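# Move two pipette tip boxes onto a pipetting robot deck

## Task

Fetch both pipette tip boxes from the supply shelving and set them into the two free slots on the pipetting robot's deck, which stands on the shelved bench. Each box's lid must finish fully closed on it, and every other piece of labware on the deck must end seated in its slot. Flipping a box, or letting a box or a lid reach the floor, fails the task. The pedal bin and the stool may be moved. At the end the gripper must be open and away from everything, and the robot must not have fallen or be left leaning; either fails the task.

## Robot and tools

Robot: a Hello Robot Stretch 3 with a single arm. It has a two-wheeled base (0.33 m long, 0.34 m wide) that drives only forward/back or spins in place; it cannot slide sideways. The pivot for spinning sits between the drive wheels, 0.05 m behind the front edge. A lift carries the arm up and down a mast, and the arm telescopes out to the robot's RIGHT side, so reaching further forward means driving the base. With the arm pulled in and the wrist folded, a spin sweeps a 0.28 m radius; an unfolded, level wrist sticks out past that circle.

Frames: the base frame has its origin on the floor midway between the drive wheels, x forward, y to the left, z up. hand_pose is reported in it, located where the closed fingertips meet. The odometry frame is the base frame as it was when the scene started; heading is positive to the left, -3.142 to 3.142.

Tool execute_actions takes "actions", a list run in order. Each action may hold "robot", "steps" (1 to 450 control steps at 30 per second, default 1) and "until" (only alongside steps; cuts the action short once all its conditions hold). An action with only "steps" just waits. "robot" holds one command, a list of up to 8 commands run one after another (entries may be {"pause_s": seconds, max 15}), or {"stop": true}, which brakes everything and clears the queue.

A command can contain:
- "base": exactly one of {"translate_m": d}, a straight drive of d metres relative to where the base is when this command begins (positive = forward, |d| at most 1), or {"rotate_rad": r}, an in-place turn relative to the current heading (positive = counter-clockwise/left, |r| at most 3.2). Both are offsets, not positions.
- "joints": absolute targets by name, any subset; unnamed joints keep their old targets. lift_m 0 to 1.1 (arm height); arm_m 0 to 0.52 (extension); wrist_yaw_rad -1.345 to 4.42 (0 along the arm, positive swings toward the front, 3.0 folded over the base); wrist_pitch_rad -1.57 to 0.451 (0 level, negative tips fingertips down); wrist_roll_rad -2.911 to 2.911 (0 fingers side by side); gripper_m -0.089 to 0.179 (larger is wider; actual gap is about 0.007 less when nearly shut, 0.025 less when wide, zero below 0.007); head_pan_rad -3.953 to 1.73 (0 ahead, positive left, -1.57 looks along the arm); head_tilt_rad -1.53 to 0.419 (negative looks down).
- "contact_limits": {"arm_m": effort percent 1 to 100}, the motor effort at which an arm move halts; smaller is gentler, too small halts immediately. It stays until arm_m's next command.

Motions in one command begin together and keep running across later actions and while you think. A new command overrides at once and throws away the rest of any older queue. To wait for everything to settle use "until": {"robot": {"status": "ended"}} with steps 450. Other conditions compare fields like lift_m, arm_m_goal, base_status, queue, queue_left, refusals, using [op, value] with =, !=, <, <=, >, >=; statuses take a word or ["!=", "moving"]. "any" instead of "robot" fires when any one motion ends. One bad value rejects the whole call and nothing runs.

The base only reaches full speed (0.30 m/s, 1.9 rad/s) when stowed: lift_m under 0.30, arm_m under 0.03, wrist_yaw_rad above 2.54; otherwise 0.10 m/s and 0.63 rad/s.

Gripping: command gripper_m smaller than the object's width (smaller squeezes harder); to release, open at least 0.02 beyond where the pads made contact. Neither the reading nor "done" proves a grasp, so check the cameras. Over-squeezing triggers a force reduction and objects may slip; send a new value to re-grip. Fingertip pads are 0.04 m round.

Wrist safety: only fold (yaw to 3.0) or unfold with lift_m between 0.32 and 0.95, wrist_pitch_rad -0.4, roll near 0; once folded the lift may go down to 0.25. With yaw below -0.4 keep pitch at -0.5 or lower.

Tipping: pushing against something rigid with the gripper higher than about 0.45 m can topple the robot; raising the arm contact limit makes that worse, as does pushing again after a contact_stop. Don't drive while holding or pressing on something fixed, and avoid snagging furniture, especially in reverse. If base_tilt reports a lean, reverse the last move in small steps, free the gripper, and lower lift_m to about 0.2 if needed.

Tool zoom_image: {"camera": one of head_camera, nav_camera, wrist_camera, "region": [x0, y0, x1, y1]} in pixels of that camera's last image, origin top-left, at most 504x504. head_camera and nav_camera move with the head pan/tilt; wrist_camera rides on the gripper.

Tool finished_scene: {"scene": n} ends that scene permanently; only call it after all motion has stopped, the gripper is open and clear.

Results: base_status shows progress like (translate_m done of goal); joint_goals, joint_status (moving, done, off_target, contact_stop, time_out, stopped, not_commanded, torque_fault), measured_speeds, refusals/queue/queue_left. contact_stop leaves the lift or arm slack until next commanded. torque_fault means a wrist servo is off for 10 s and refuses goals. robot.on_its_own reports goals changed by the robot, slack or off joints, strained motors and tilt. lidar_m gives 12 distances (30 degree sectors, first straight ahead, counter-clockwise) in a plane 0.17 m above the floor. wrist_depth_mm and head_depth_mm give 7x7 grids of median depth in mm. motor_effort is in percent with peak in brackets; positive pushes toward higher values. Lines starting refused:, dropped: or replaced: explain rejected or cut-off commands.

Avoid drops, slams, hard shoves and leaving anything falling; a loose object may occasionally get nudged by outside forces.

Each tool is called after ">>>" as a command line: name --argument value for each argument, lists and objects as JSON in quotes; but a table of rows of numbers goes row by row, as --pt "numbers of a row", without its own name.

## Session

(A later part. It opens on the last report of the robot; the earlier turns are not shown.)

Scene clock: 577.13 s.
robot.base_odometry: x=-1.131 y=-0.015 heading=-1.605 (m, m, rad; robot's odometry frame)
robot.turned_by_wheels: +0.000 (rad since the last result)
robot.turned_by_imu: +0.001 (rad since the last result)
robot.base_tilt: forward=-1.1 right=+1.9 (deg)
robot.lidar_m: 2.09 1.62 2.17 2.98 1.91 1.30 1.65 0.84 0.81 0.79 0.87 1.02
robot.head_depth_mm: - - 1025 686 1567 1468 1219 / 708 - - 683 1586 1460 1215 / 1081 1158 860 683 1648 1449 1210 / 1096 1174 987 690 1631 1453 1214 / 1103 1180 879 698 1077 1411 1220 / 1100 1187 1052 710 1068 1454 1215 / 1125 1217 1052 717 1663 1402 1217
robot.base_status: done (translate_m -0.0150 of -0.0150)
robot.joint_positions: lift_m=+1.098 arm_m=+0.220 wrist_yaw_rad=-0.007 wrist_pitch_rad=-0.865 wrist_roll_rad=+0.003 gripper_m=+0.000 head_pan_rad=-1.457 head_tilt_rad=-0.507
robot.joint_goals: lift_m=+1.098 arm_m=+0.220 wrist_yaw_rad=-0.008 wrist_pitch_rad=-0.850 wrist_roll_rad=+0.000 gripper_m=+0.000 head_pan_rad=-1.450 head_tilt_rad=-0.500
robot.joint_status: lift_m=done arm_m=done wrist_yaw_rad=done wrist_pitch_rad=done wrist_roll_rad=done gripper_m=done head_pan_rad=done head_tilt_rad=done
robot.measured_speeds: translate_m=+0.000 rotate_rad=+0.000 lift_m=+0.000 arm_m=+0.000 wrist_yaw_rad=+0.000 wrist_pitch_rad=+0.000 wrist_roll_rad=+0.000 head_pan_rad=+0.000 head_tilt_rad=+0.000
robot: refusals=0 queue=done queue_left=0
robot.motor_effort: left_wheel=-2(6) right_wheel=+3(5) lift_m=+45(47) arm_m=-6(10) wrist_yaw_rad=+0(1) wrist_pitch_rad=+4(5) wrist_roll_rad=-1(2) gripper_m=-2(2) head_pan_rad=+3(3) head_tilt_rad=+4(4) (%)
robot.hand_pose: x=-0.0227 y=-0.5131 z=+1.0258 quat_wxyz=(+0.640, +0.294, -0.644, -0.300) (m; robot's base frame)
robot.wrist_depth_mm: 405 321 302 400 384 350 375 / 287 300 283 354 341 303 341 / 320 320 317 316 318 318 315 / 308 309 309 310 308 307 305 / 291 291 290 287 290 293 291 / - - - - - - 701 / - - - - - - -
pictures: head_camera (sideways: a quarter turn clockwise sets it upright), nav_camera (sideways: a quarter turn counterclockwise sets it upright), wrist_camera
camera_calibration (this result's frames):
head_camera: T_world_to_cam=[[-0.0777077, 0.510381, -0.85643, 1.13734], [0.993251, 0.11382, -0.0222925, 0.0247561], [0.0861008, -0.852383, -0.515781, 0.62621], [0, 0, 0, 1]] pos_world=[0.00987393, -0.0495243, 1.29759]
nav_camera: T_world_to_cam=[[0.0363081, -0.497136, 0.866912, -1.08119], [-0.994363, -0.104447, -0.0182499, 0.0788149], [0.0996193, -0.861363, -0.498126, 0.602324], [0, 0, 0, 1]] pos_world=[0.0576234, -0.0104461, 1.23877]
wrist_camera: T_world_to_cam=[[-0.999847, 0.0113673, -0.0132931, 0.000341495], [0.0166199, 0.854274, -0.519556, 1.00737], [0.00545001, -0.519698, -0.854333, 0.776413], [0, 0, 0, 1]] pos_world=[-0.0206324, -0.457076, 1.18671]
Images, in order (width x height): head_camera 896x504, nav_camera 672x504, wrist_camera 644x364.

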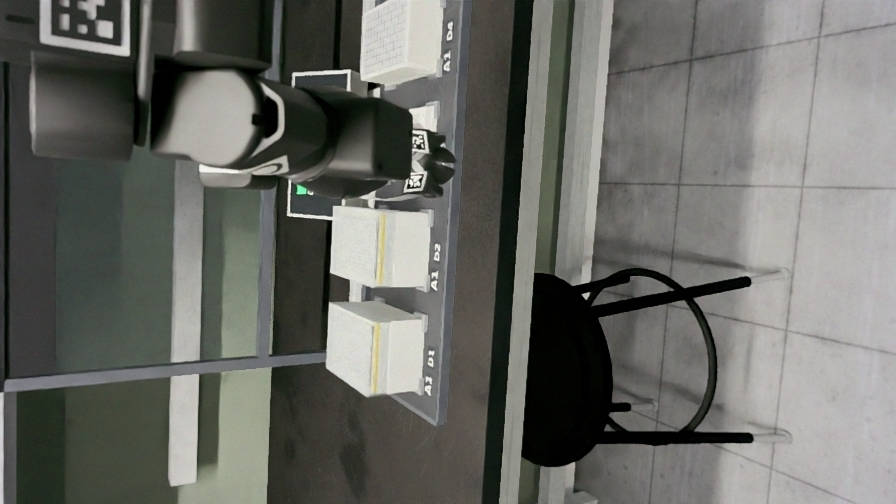

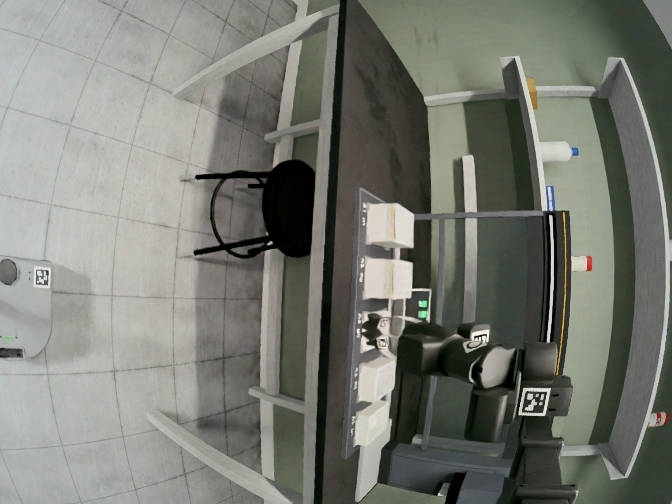

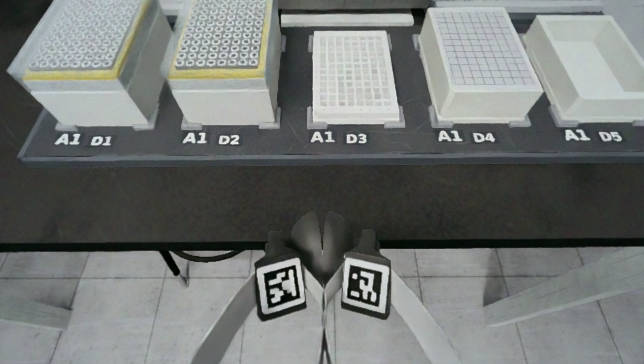

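Both look seated. Move clear.

>>> execute_actions --actions '[{"robot":{"joints":{"arm_m":0.0,"wrist_yaw_rad":1.8,"head_pan_rad":-1.57}},"steps":450,"until":{"robot":{"status":"ended"}}}]'

>>> zoom_image --camera "head_camera" --region '[260, 0, 480, 504]'

Scene clock: 583.20 s.
robot.base_odometry: x=-1.131 y=-0.015 heading=-1.605 (m, m, rad; robot's odometry frame)
robot.turned_by_wheels: +0.000 (rad since the last result)
robot.turned_by_imu: +0.001 (rad since the last result)
robot.base_tilt: forward=-0.9 right=+1.9 (deg)
robot.lidar_m: 2.08 1.63 2.17 2.98 1.91 1.29 1.64 0.83 0.81 0.79 0.87 1.01
robot.head_depth_mm: - - - - - 1477 1219 / - - - - - - 1194 / - - - - - - 1156 / 1090 1168 - 681 1658 - - / 1088 1170 986 692 1387 - - / 1089 1168 918 693 1034 - - / 1074 1147 1051 689 697 - -
robot.base_status: done (translate_m -0.0150 of -0.0150)
robot.joint_positions: lift_m=+1.098 arm_m=+0.000 wrist_yaw_rad=+1.799 wrist_pitch_rad=-0.865 wrist_roll_rad=+0.003 gripper_m=+0.000 head_pan_rad=-1.563 head_tilt_rad=-0.507
robot.joint_goals: lift_m=+1.098 arm_m=+0.000 wrist_yaw_rad=+1.800 wrist_pitch_rad=-0.850 wrist_roll_rad=+0.000 gripper_m=+0.000 head_pan_rad=-1.570 head_tilt_rad=-0.500
robot.joint_status: lift_m=done arm_m=done wrist_yaw_rad=done wrist_pitch_rad=done wrist_roll_rad=done gripper_m=done head_pan_rad=done head_tilt_rad=done
robot.measured_speeds: translate_m=+0.000 rotate_rad=+0.000 lift_m=+0.000 arm_m=+0.000 wrist_yaw_rad=+0.000 wrist_pitch_rad=+0.000 wrist_roll_rad=+0.000 head_pan_rad=+0.000 head_tilt_rad=+0.000
robot: refusals=0 queue=done queue_left=0
robot.motor_effort: left_wheel=-2(2) right_wheel=+3(3) lift_m=+45(45) arm_m=-6(7) wrist_yaw_rad=+1(2) wrist_pitch_rad=+5(4) wrist_roll_rad=-2(2) gripper_m=-2(2) head_pan_rad=-3(9) head_tilt_rad=+3(3) (%)
robot.hand_pose: x=+0.1227 y=-0.1121 z=+1.0258 quat_wxyz=(+0.632, +0.687, -0.168, +0.317) (m; robot's base frame)
robot.wrist_depth_mm: - - - - - - - / - - - - - - - / - - - - - - - / - - - - - - - / - - - - - - - / - - - - - - - / - - - - - - -
pictures: head_camera (sideways: a quarter turn clockwise sets it upright), nav_camera (sideways: a quarter turn counterclockwise sets it upright), wrist_camera
camera_calibration (this result's frames):
head_camera: T_world_to_cam=[[-0.023224, 0.515731, -0.856436, 1.13702], [0.999719, 0.00799913, -0.0222925, 0.0247167], [-0.00464621, -0.856713, -0.515772, 0.626752], [0, 0, 0, 1]] pos_world=[0.00460834, -0.0496455, 1.29759]
nav_camera: T_world_to_cam=[[-0.0165403, -0.498177, 0.866917, -1.08087], [-0.999832, 0.00143776, -0.01825, 0.0788484], [0.00784533, -0.867074, -0.498118, 0.602872], [0, 0, 0, 1]] pos_world=[0.0562275, -0.015844, 1.23877]
wrist_camera: T_world_to_cam=[[0.221934, -0.974971, -0.0132921, -0.119336], [-0.83463, -0.182904, -0.519557, 0.650541], [0.504122, 0.126401, -0.854332, 0.99528], [0, 0, 0, 1]] pos_world=[0.0677034, -0.123167, 1.18671]
Images, in order (width x height): head_camera 896x504, nav_camera 672x504, wrist_camera 644x364.

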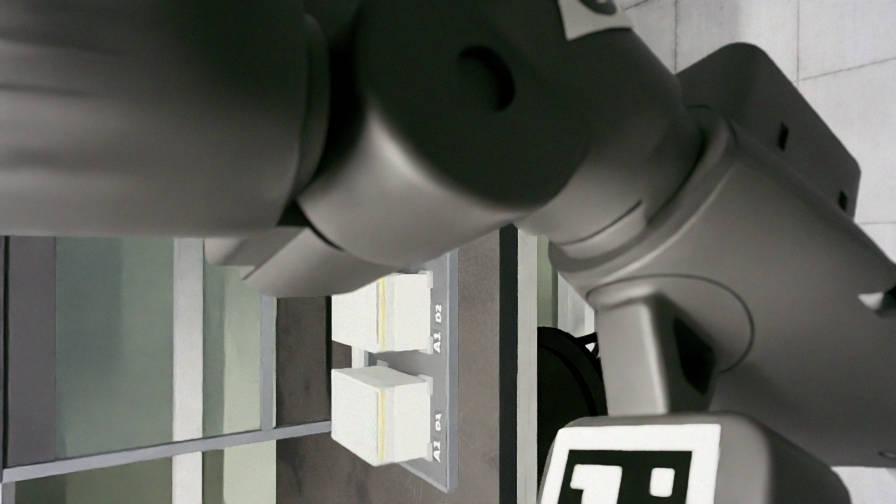

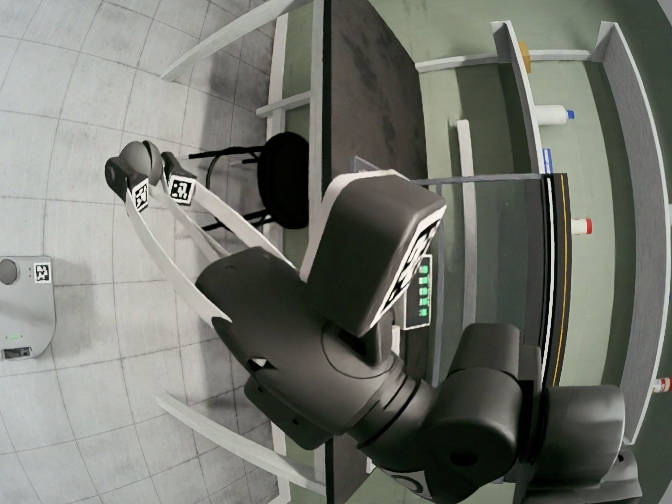

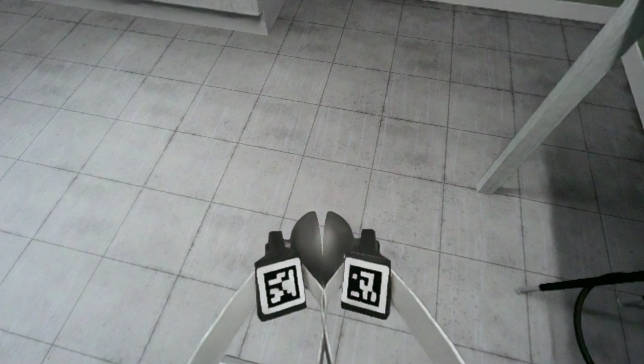

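Region (260, 0, 480, 504) of head_camera's 896x504 image, scaled by 1.000; it fills the left 220 columns of this view, and the rest is white.

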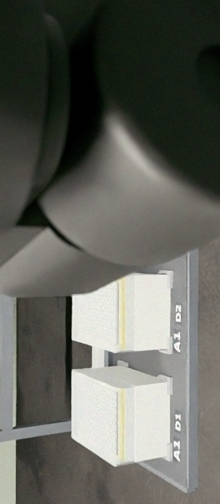

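>>> finished_scene --scene 2

The scene is finished: the task was done.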